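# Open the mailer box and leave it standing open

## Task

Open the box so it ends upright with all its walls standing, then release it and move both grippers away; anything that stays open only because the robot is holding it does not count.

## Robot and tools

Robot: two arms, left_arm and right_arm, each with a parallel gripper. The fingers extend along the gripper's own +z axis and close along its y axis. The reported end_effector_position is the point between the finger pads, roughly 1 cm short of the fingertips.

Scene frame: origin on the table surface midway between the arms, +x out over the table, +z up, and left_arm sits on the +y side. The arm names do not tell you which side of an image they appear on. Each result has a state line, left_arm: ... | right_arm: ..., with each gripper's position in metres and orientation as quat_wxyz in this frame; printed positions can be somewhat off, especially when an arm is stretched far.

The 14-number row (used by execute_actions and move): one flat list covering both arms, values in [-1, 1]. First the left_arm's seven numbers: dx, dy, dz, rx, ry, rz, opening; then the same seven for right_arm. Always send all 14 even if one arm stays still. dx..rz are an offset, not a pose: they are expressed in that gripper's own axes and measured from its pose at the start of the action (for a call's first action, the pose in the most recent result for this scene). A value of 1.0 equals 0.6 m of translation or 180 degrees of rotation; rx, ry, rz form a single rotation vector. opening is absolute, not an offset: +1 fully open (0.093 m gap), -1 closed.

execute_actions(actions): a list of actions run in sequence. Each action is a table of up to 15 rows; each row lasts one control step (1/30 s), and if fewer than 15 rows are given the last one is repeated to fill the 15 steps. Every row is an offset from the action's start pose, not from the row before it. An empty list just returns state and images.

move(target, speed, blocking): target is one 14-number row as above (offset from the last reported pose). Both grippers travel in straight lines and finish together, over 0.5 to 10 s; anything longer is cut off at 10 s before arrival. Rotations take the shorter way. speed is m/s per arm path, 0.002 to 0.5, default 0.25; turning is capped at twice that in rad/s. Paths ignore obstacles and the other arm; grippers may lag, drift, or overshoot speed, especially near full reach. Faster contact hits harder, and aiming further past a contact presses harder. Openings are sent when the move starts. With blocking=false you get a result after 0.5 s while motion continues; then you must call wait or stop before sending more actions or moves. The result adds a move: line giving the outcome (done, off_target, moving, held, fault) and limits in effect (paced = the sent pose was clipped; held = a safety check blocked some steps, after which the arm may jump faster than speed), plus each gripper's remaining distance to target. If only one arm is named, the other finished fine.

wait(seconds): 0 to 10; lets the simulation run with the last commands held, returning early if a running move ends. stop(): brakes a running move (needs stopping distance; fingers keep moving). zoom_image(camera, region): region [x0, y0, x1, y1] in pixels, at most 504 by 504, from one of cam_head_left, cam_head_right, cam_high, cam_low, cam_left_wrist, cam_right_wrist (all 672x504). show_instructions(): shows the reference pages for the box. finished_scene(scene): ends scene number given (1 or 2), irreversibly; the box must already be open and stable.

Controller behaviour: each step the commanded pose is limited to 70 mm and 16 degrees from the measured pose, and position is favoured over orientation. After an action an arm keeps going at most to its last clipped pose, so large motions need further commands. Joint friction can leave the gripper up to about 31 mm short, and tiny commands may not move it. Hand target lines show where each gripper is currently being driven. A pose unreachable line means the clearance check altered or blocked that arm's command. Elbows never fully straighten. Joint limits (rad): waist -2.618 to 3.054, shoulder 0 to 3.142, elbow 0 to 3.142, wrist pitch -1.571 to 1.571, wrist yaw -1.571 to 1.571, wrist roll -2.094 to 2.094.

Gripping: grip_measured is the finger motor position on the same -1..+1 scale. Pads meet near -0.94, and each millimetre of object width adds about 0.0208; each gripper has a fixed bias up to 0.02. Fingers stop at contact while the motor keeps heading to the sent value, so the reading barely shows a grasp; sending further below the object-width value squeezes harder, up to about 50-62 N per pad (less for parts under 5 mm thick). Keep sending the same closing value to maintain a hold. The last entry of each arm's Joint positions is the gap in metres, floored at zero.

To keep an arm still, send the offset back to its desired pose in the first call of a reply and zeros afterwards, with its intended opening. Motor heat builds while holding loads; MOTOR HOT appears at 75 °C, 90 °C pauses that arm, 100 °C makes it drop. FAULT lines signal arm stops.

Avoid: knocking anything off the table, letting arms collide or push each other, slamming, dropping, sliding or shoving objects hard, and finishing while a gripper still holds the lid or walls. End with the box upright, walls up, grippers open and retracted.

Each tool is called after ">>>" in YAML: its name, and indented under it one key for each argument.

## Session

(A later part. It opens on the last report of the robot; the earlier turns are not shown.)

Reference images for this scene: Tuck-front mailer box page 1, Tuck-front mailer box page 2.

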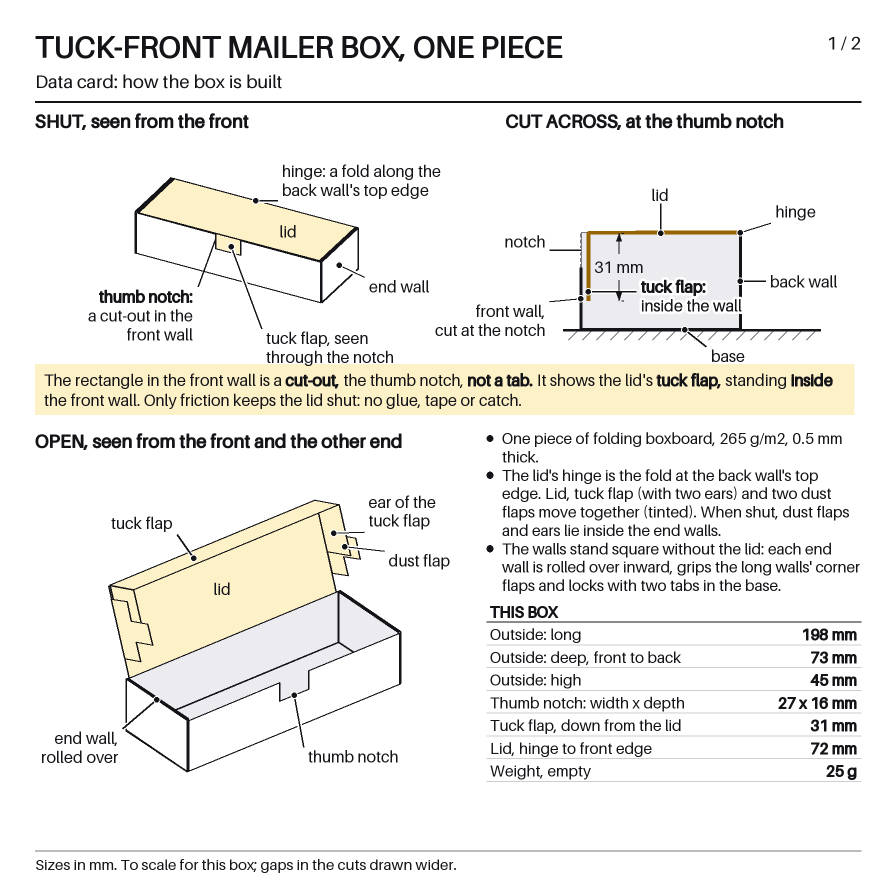

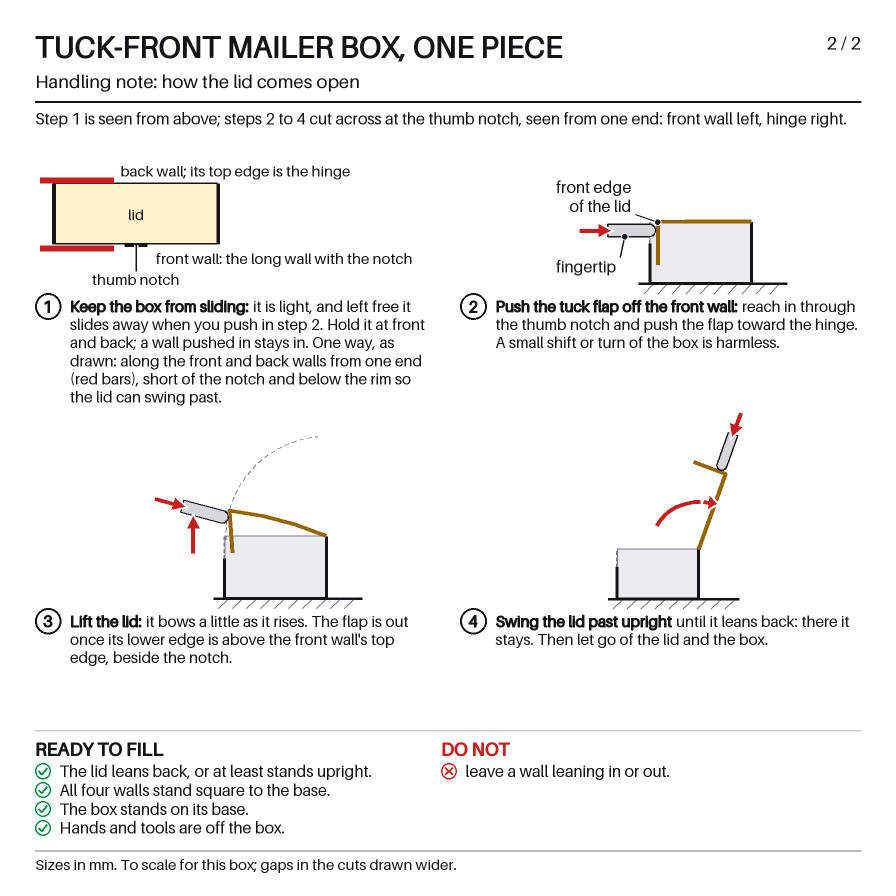

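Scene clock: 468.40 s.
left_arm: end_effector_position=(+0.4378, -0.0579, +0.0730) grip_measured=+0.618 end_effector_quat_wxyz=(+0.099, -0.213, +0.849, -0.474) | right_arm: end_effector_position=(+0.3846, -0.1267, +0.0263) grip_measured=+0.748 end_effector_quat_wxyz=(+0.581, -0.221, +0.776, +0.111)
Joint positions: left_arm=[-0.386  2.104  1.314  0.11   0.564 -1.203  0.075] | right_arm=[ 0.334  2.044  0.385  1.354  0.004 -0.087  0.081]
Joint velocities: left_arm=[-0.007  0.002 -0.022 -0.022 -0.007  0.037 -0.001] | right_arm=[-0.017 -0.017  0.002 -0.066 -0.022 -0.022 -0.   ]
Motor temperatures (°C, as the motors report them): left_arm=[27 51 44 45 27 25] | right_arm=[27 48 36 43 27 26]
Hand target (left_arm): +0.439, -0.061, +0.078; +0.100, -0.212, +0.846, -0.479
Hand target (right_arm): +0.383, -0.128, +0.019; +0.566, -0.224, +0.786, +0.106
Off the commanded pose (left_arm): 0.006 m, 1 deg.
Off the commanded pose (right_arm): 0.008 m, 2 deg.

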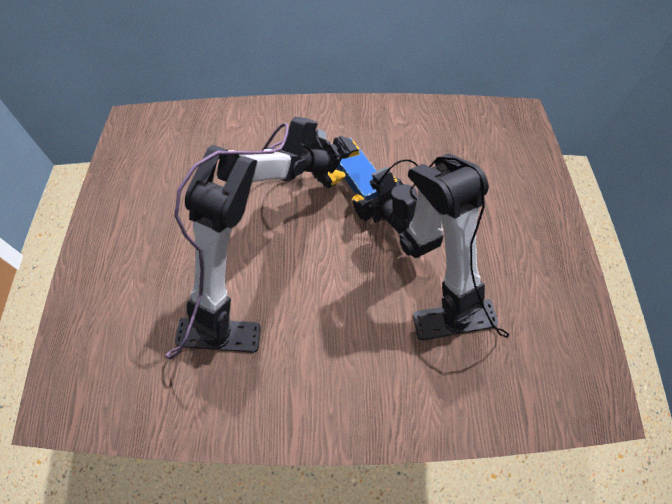

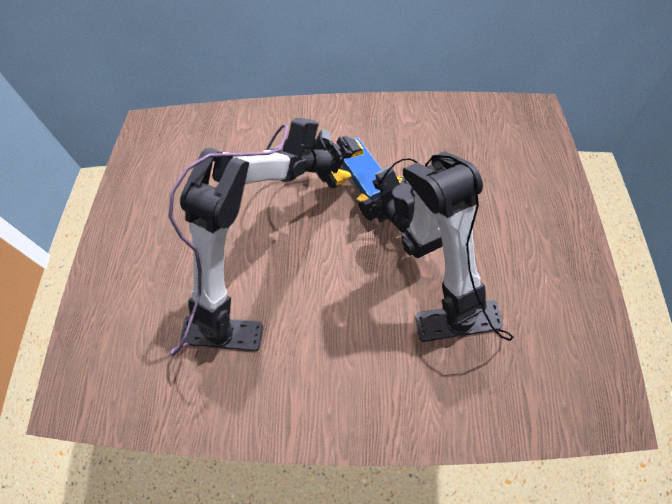

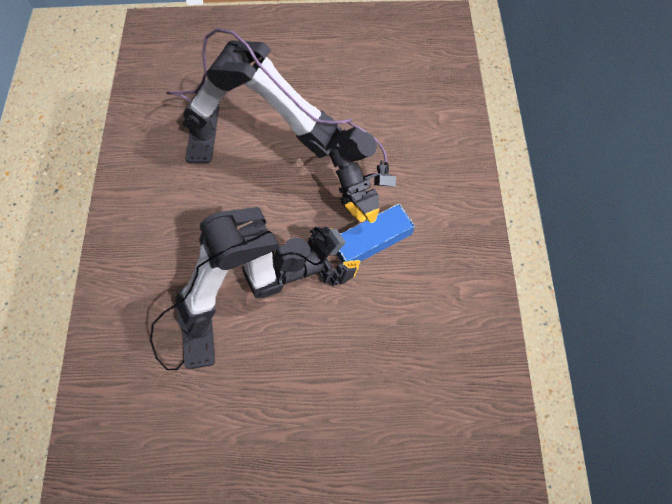

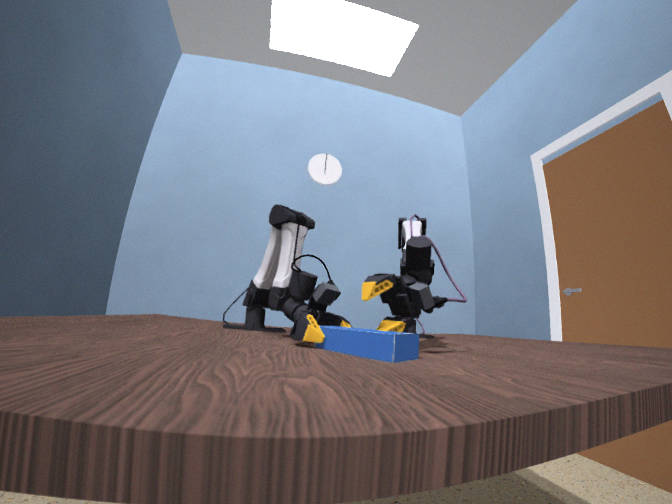

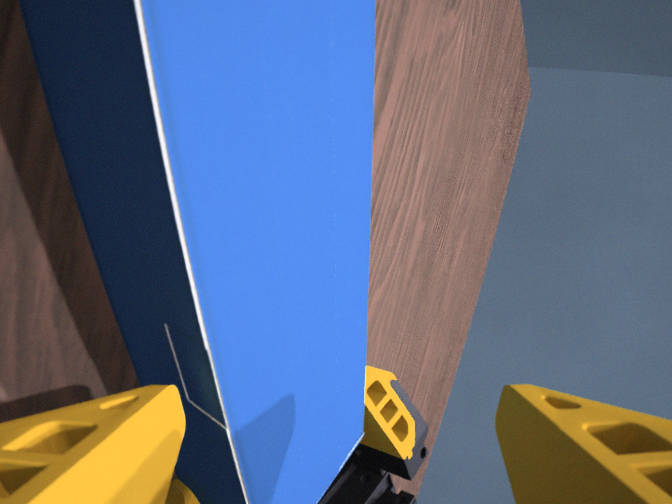

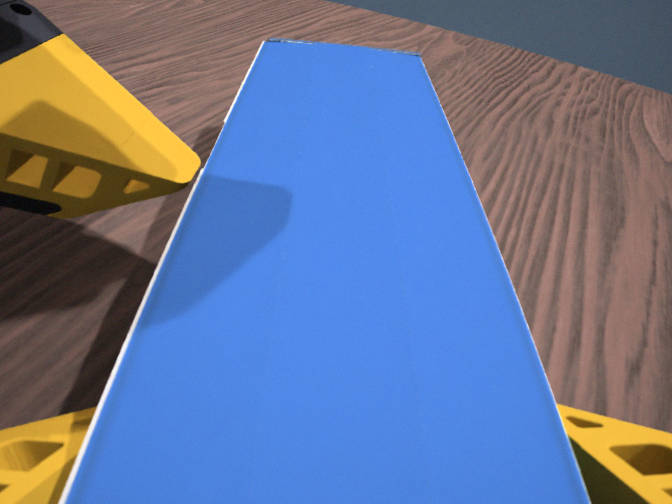

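>>> move:
  target: [0,-0.01,0,0.004,0,0,0.62,-0.004,0,0.05,0,0.015,0,0.75]
  speed: 0.05

>>> execute_actions:
  actions:
    - [[0,-0.01,0,0.004,0,0,0.62,0,0,0,0,0,0,0.56]]
    - [[0,-0.01,0,0.004,0,0,0.62,0.004,0,-0.02,0,0,0,0.56]]
    - [[0,-0.012,0,0.006,0,0,0.62,0,0.02,0,-0.012,0,-0.004,0.56]]
    - [[0,-0.012,0,0.006,0,0,0.62,0,0.02,0,-0.015,0,-0.006,0.56]]

Scene clock: 473.20 s.
left_arm: end_effector_position=(+0.4378, -0.0579, +0.0730) grip_measured=+0.618 end_effector_quat_wxyz=(+0.098, -0.213, +0.849, -0.474) | right_arm: end_effector_position=(+0.4064, -0.1157, +0.0254) grip_measured=+0.748 end_effector_quat_wxyz=(+0.571, -0.222, +0.783, +0.109)
Joint positions: left_arm=[-0.386  2.104  1.314  0.11   0.564 -1.204  0.075] | right_arm=[ 0.334  2.047  0.492  1.224  0.005 -0.086  0.081]
Joint velocities: left_arm=[-0.012 -0.007 -0.007  0.037  0.007 -0.022 -0.   ] | right_arm=[-0.012  0.002 -0.022  0.037 -0.037 -0.051  0.001]
Motor temperatures (°C, as the motors report them): left_arm=[27 52 44 44 27 25] | right_arm=[27 48 35 42 27 26]
Hand target (left_arm): +0.439, -0.061, +0.078; +0.100, -0.212, +0.846, -0.479
Hand target (right_arm): +0.410, -0.113, +0.019; +0.563, -0.223, +0.789, +0.106
Off the commanded pose (left_arm): 0.006 m, 1 deg.
Off the commanded pose (right_arm): 0.008 m, 1 deg.
move: done

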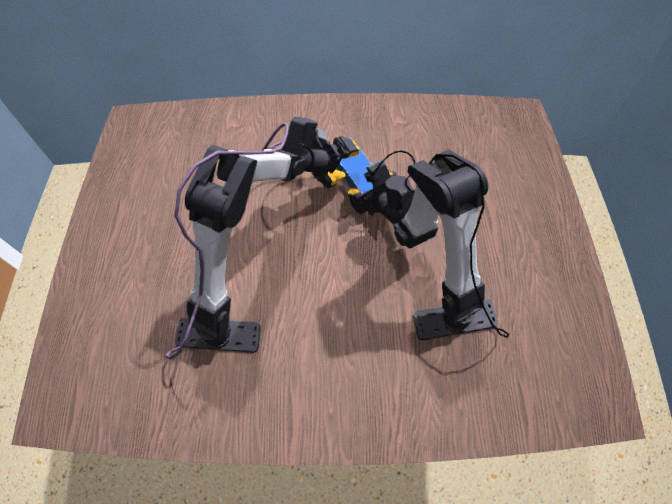

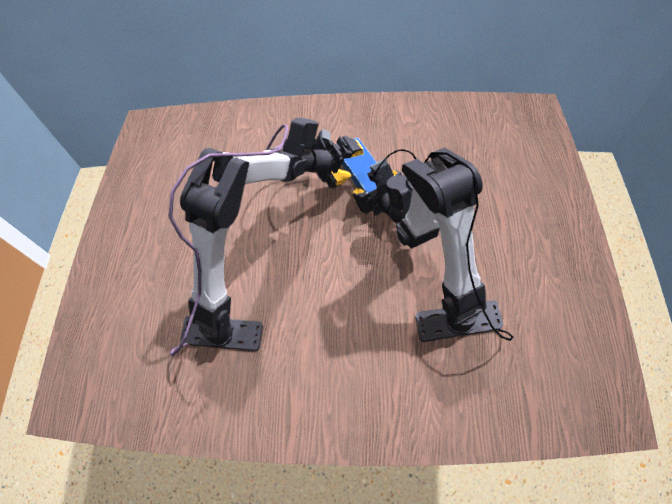

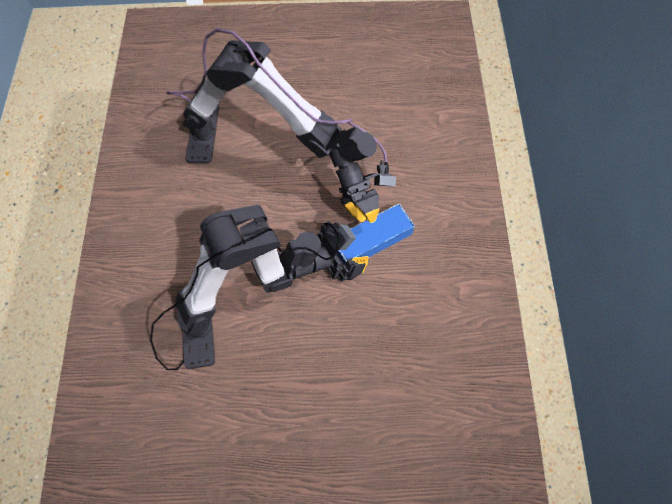

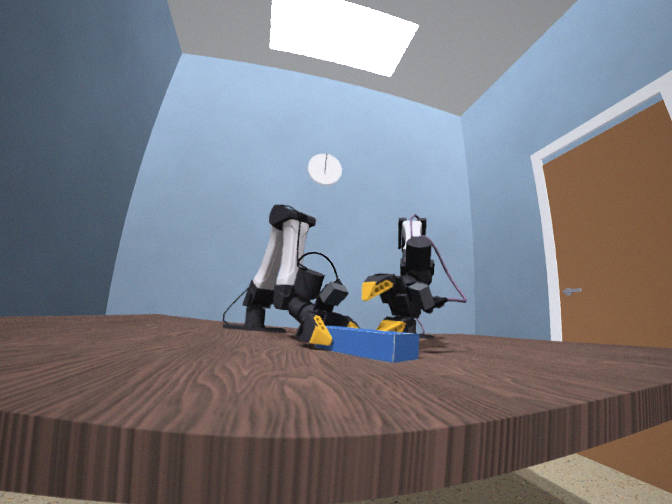

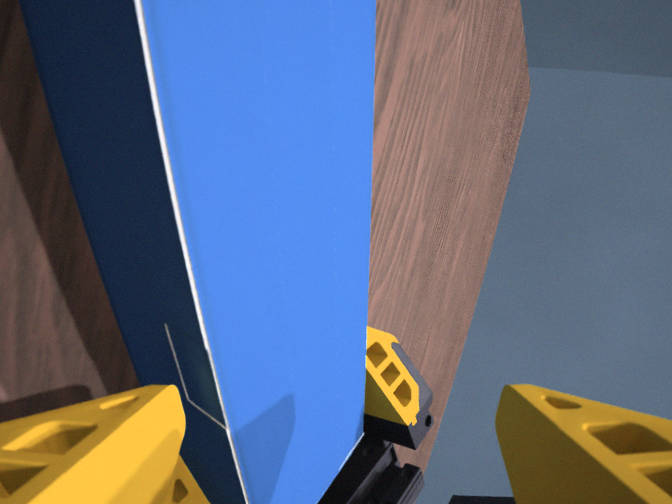

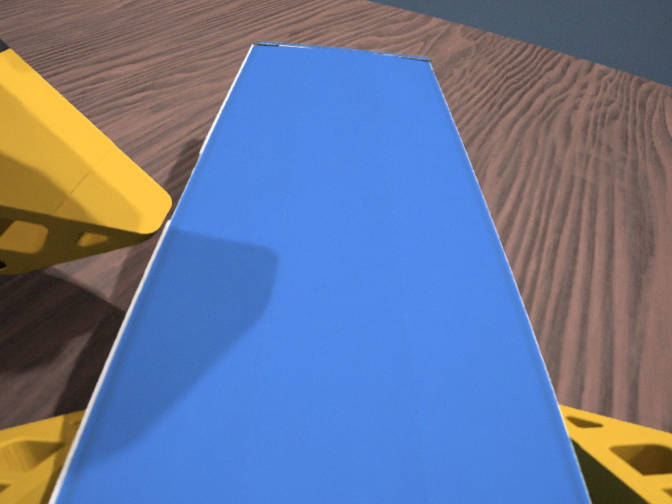

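Scene clock: 475.20 s.
left_arm: end_effector_position=(+0.4381, -0.0580, +0.0734) grip_measured=+0.618 end_effector_quat_wxyz=(+0.097, -0.217, +0.847, -0.475) | right_arm: end_effector_position=(+0.3982, -0.1138, +0.0254) grip_measured=+0.565 end_effector_quat_wxyz=(+0.569, -0.228, +0.782, +0.115)
Joint positions: left_arm=[-0.386  2.104  1.314  0.112  0.564 -1.214  0.075] | right_arm=[ 0.344  2.035  0.466  1.236 -0.003 -0.085  0.072]
Joint velocities: left_arm=[-0.002  0.007 -0.022  0.007  0.051 -0.022 -0.001] | right_arm=[ 0.017 -0.007  0.002 -0.007  0.007  0.022 -0.001]
Motor temperatures (°C, as the motors report them): left_arm=[27 52 44 44 27 25] | right_arm=[27 48 35 43 27 26]
Hand target (left_arm): +0.440, -0.061, +0.080; +0.100, -0.214, +0.843, -0.483
Hand target (right_arm): +0.392, -0.104, +0.024; +0.564, -0.248, +0.777, +0.127
Off the commanded pose (left_arm): 0.007 m, 1 deg.
Off the commanded pose (right_arm): 0.012 m, 3 deg.

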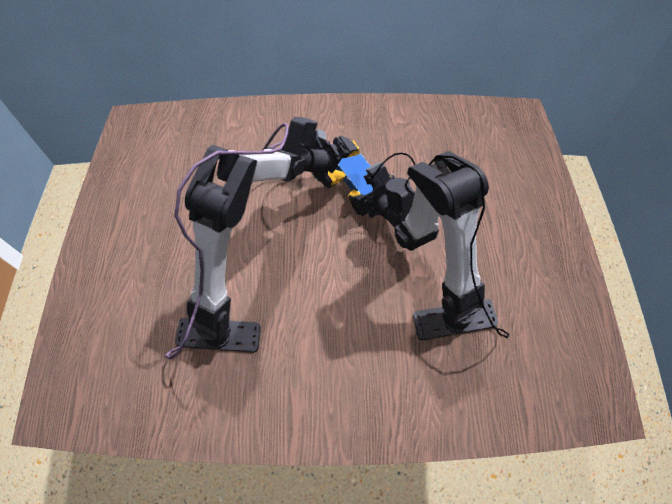

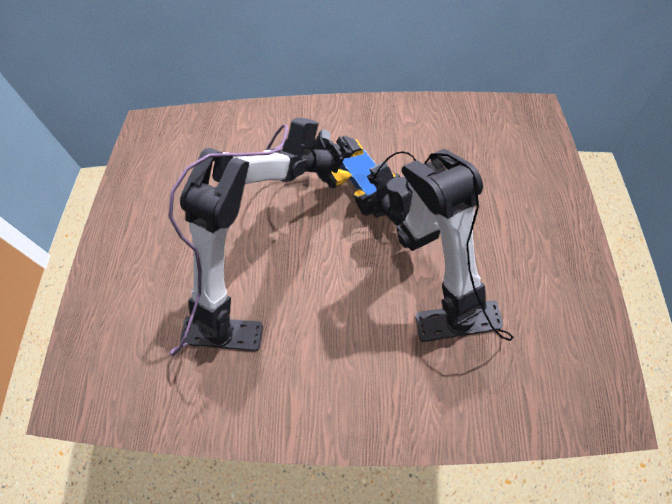

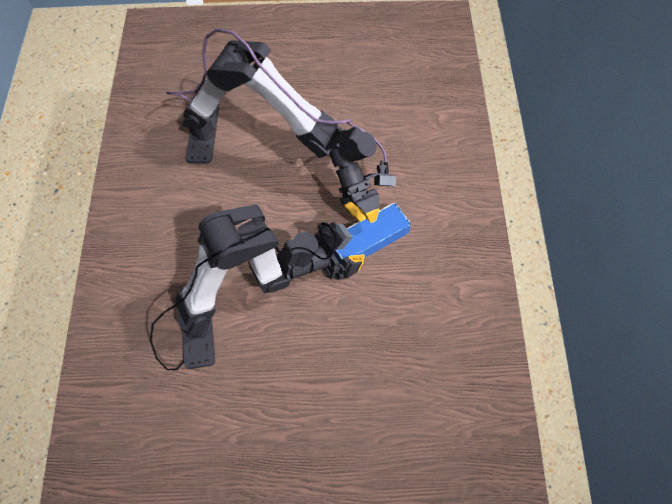

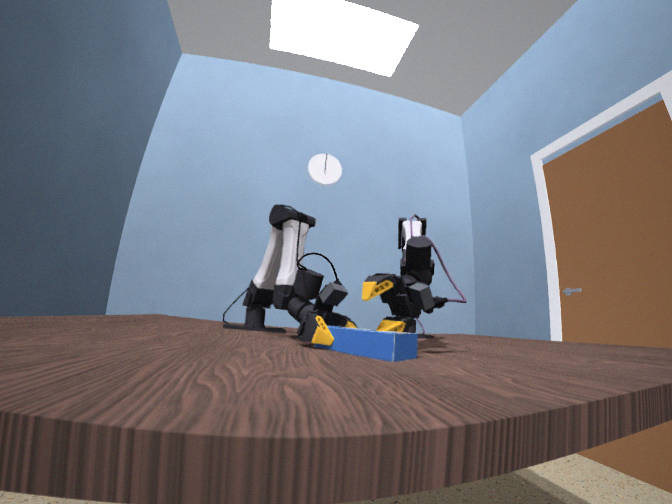

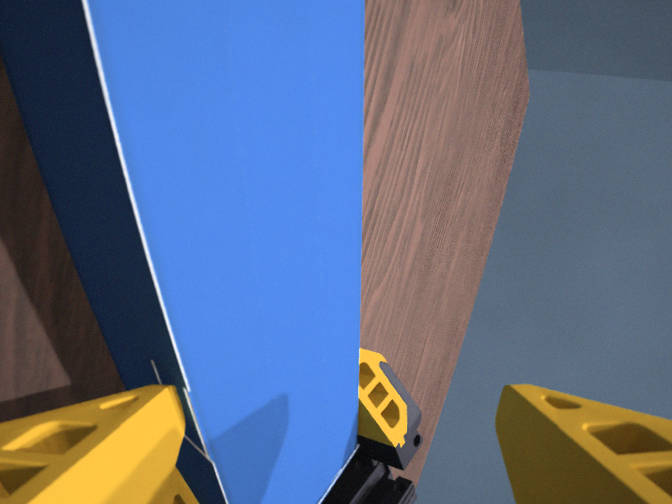

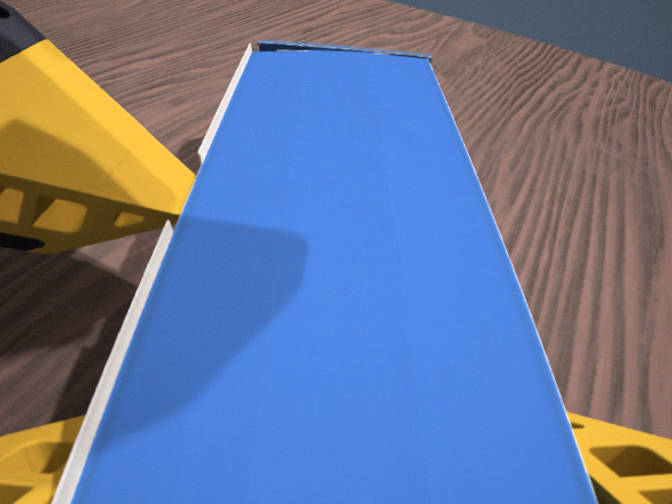

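Centred. Stroke.

>>> execute_actions:
  actions:
    - [[0,-0.015,0,0.012,0,0.006,0.55,0,0.024,0,-0.018,0,-0.008,0.56]]
    - [[0,-0.015,0,0.012,0,0.006,0.48,0,0.024,0,-0.018,0,-0.008,0.56]]
    - [[0,-0.015,0,0.012,0,0.006,0.41,0,0.024,0,-0.018,0,-0.008,0.56]]
    - [[0,-0.015,0,0.012,0,0.006,0.34,0,0.024,0,-0.018,0,-0.008,0.56]]
    - [[0,-0.015,0,0.014,0,0.008,0.27,0,0.024,0,-0.018,0,-0.008,0.56]]
    - [[0,-0.015,0,0.014,0,0.008,0.2,0,0.024,0,-0.018,0,-0.008,0.56]]
    - [[0,-0.015,0,0.014,0,0.008,0.13,0,0.024,0,-0.018,0,-0.008,0.56]]

Scene clock: 481.70 s.
left_arm: end_effector_position=(+0.4392, -0.0571, +0.0729) grip_measured=+0.132 end_effector_quat_wxyz=(+0.100, -0.219, +0.848, -0.473) | right_arm: end_effector_position=(+0.4006, -0.1166, +0.0281) grip_measured=+0.565 end_effector_quat_wxyz=(+0.575, -0.221, +0.780, +0.107)
Joint positions: left_arm=[-0.386  2.104  1.314  0.112  0.555 -1.214  0.052] | right_arm=[ 0.344  2.035  0.466  1.248  0.018 -0.086  0.072]
Joint velocities: left_arm=[-0.002 -0.012 -0.007  0.007 -0.022 -0.095 -0.001] | right_arm=[-0.007 -0.002 -0.012  0.022 -0.007 -0.066  0.001]
Motor temperatures (°C, as the motors report them): left_arm=[27 52 44 45 27 25] | right_arm=[27 48 35 43 27 26]
Hand target (left_arm): +0.441, -0.061, +0.081; +0.110, -0.206, +0.840, -0.490
Hand target (right_arm): +0.393, -0.104, +0.026; +0.568, -0.248, +0.775, +0.123
Off the commanded pose (left_arm): 0.009 m, 3 deg.
Off the commanded pose (right_arm): 0.015 m, 4 deg.

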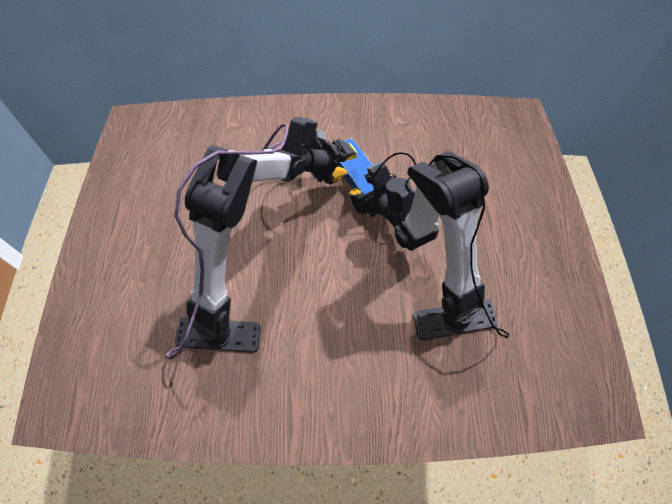

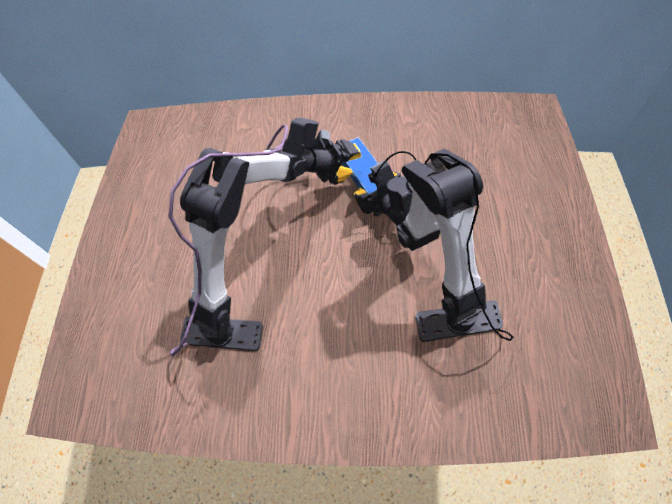

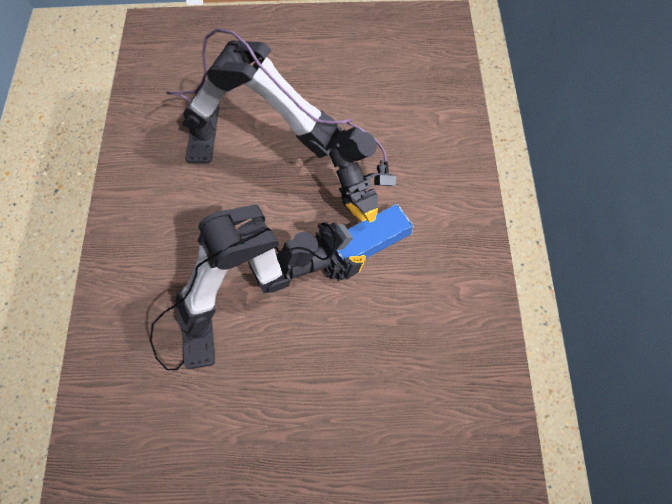

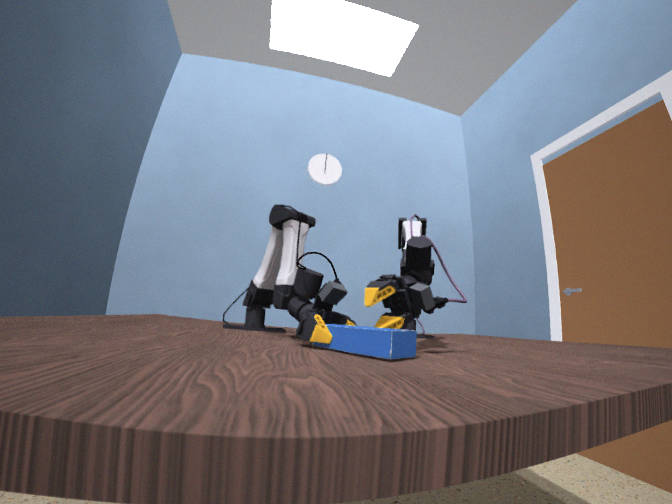

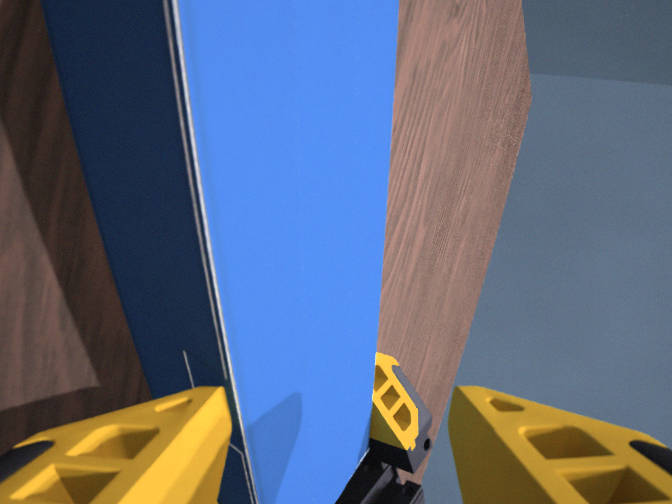

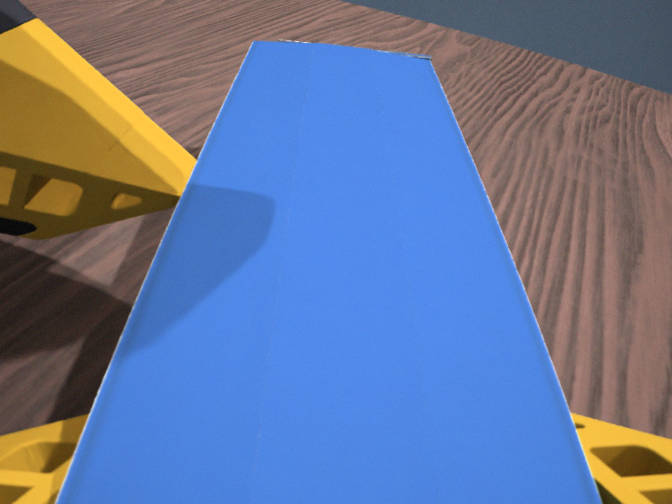

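>>> execute_actions:
  actions:
    - [[0,-0.015,0,0.016,0,0.008,0.13,0,0.028,0,-0.022,0.004,-0.016,0.48]]
    - [[0,-0.015,0,0.016,0,0.008,0.07,0,0.028,0,-0.022,0.006,-0.016,0.48]]
    - [[0,-0.015,0,0.016,0,0.008,0.01,0,0.028,0,-0.022,0.006,-0.016,0.48]]
    - [[0,-0.015,0,0.016,0,0.008,-0.05,0,0.028,0,-0.022,0.006,-0.016,0.48]]

Scene clock: 486.57 s.
left_arm: end_effector_position=(+0.4394, -0.0572, +0.0730) grip_measured=-0.048 end_effector_quat_wxyz=(+0.101, -0.219, +0.847, -0.473) | right_arm: end_effector_position=(+0.4022, -0.1205, +0.0325) grip_measured=+0.492 end_effector_quat_wxyz=(+0.577, -0.239, +0.777, +0.079)
Joint positions: left_arm=[-0.386  2.104  1.314  0.113  0.555 -1.214  0.043] | right_arm=[ 0.344  2.003  0.466  1.21   0.043 -0.148  0.069]
Joint velocities: left_arm=[-0.017 -0.002  0.002 -0.022 -0.095 -0.051 -0.001] | right_arm=[ 0.022 -0.002 -0.007 -0.066  0.007 -0.051 -0.001]
Motor temperatures (°C, as the motors report them): left_arm=[27 52 44 46 27 25] | right_arm=[27 48 35 43 27 27]
Hand target (left_arm): +0.441, -0.061, +0.081; +0.111, -0.206, +0.839, -0.492
Hand target (right_arm): +0.393, -0.105, +0.029; +0.564, -0.274, +0.773, +0.096
Off the commanded pose (left_arm): 0.009 m, 3 deg.
Off the commanded pose (right_arm): 0.018 m, 5 deg.

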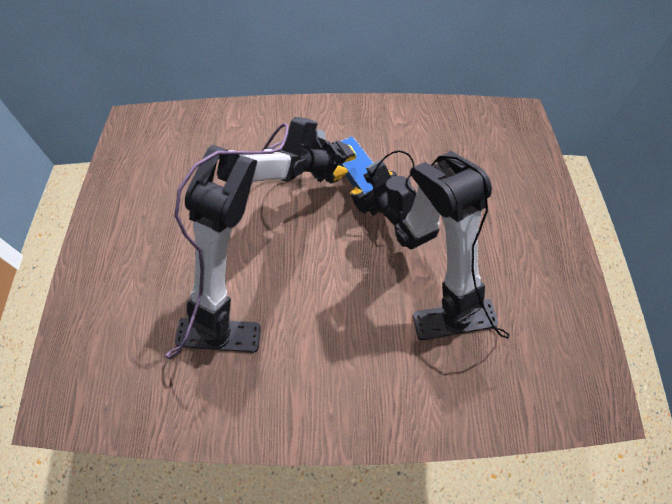

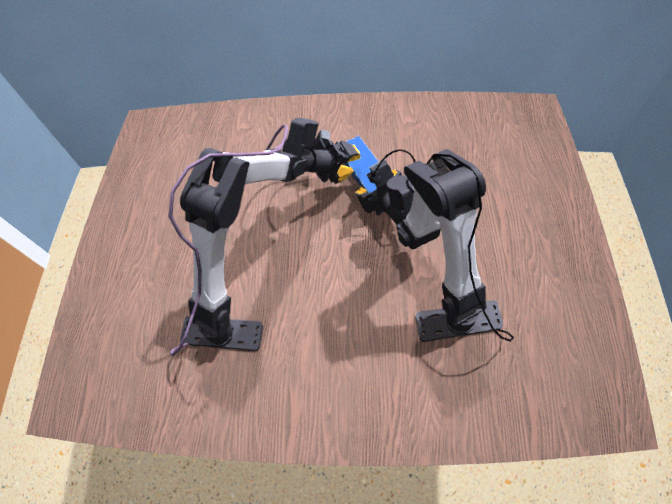

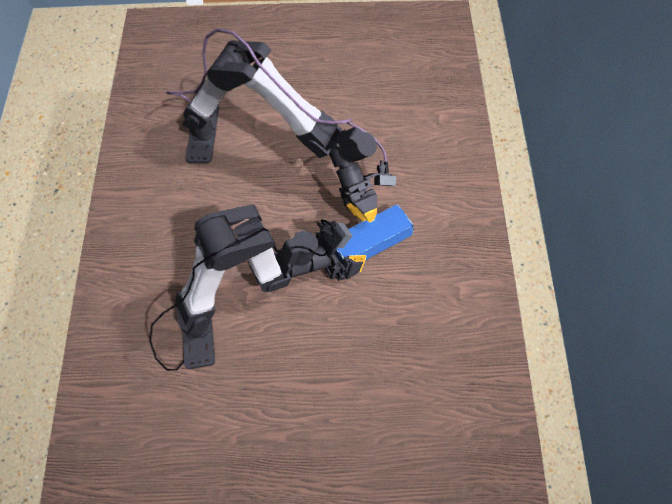

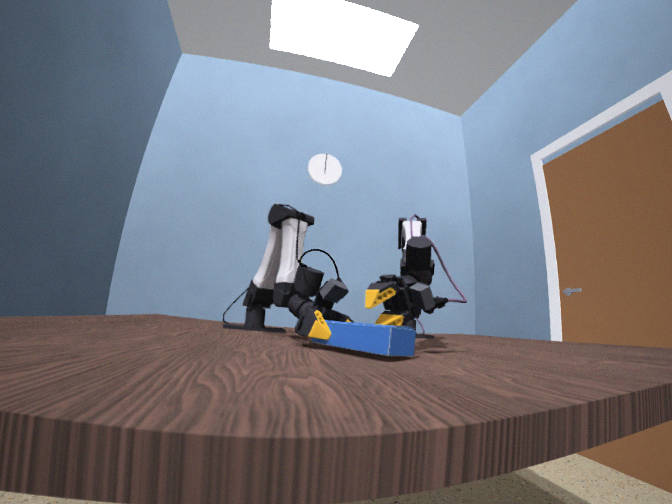

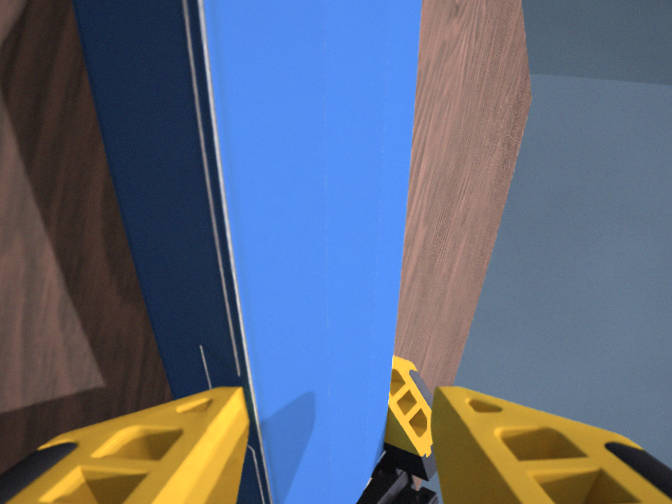

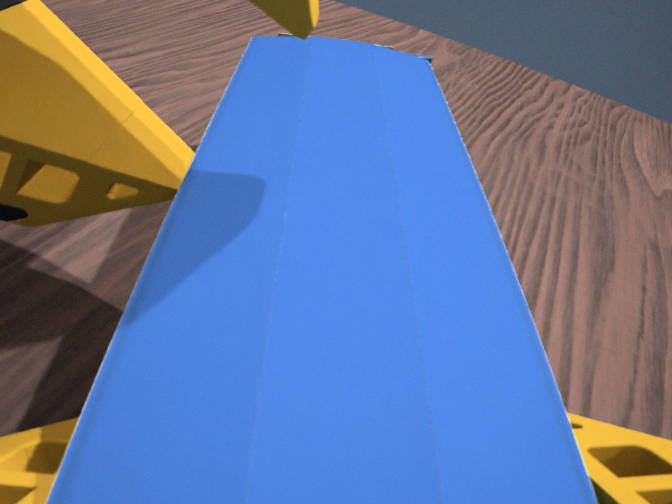

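>>> execute_actions:
  actions:
    - [[0,-0.015,0,0.016,0,0.008,-0.05,0.015,0.03,0.004,-0.026,0.008,-0.01,0.5]]
    - [[0,-0.015,0,0.016,0,0.008,-0.05,0.015,0.03,0.004,-0.026,0.008,-0.01,0.5]]
    - [[0,-0.015,0,0.016,0,0.008,-0.05,0.015,0.03,0.004,-0.026,0.008,-0.01,0.5]]

Scene clock: 490.13 s.
left_arm: end_effector_position=(+0.4394, -0.0572, +0.0730) grip_measured=-0.048 end_effector_quat_wxyz=(+0.101, -0.219, +0.847, -0.473) | right_arm: end_effector_position=(+0.4022, -0.1204, +0.0325) grip_measured=+0.505 end_effector_quat_wxyz=(+0.577, -0.240, +0.777, +0.079)
Joint positions: left_arm=[-0.386  2.104  1.314  0.113  0.555 -1.214  0.043] | right_arm=[ 0.344  2.003  0.466  1.21   0.043 -0.149  0.069]
Joint velocities: left_arm=[-0.012 -0.017  0.002  0.037 -0.037 -0.007 -0.001] | right_arm=[-0.017 -0.022 -0.007 -0.007 -0.007 -0.007 -0.   ]
Motor temperatures (°C, as the motors report them): left_arm=[27 52 43 46 27 25] | right_arm=[27 48 35 43 27 27]
Hand target (left_arm): +0.442, -0.061, +0.081; +0.111, -0.206, +0.839, -0.492
Hand target (right_arm): +0.393, -0.107, +0.021; +0.559, -0.275, +0.776, +0.098
Off the commanded pose (left_arm): 0.009 m, 3 deg.
Off the commanded pose (right_arm): 0.020 m, 5 deg.

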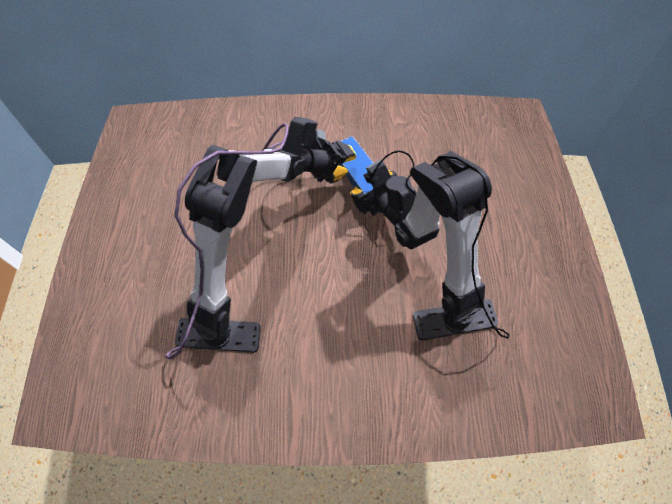

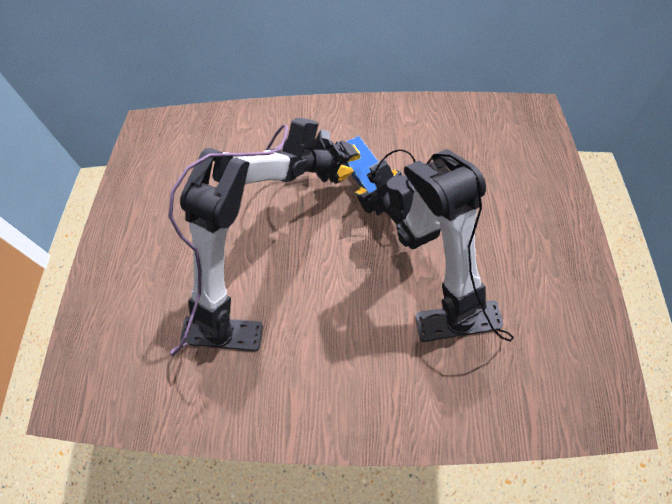

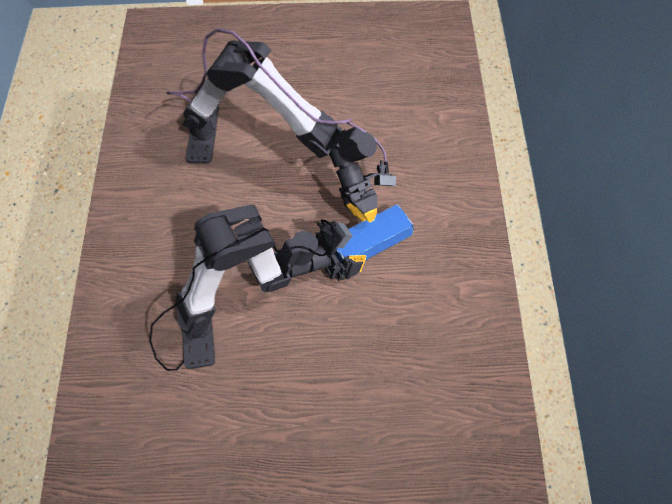

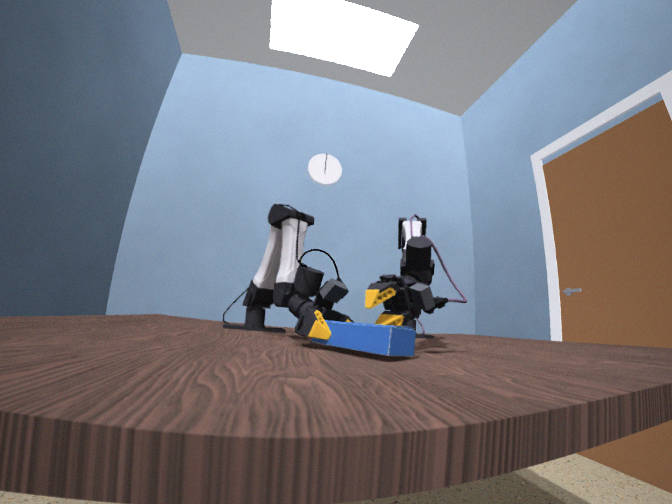

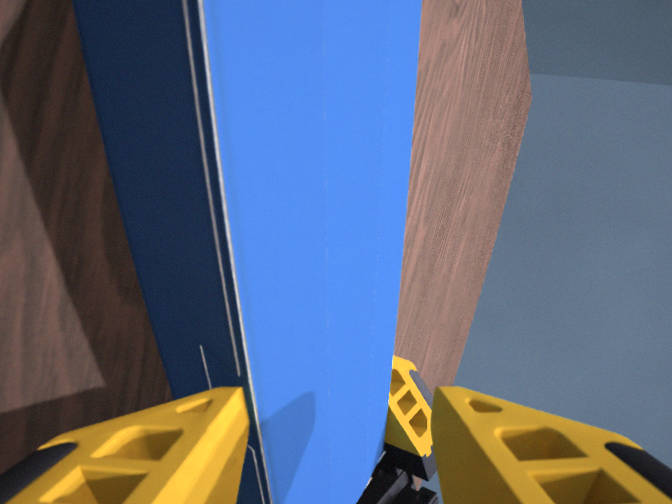

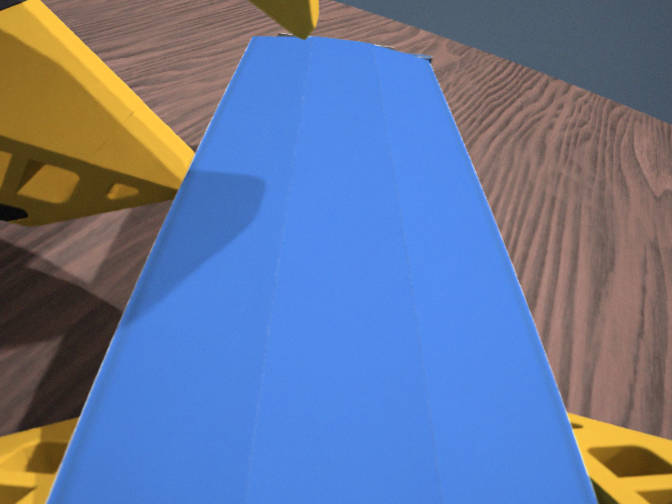

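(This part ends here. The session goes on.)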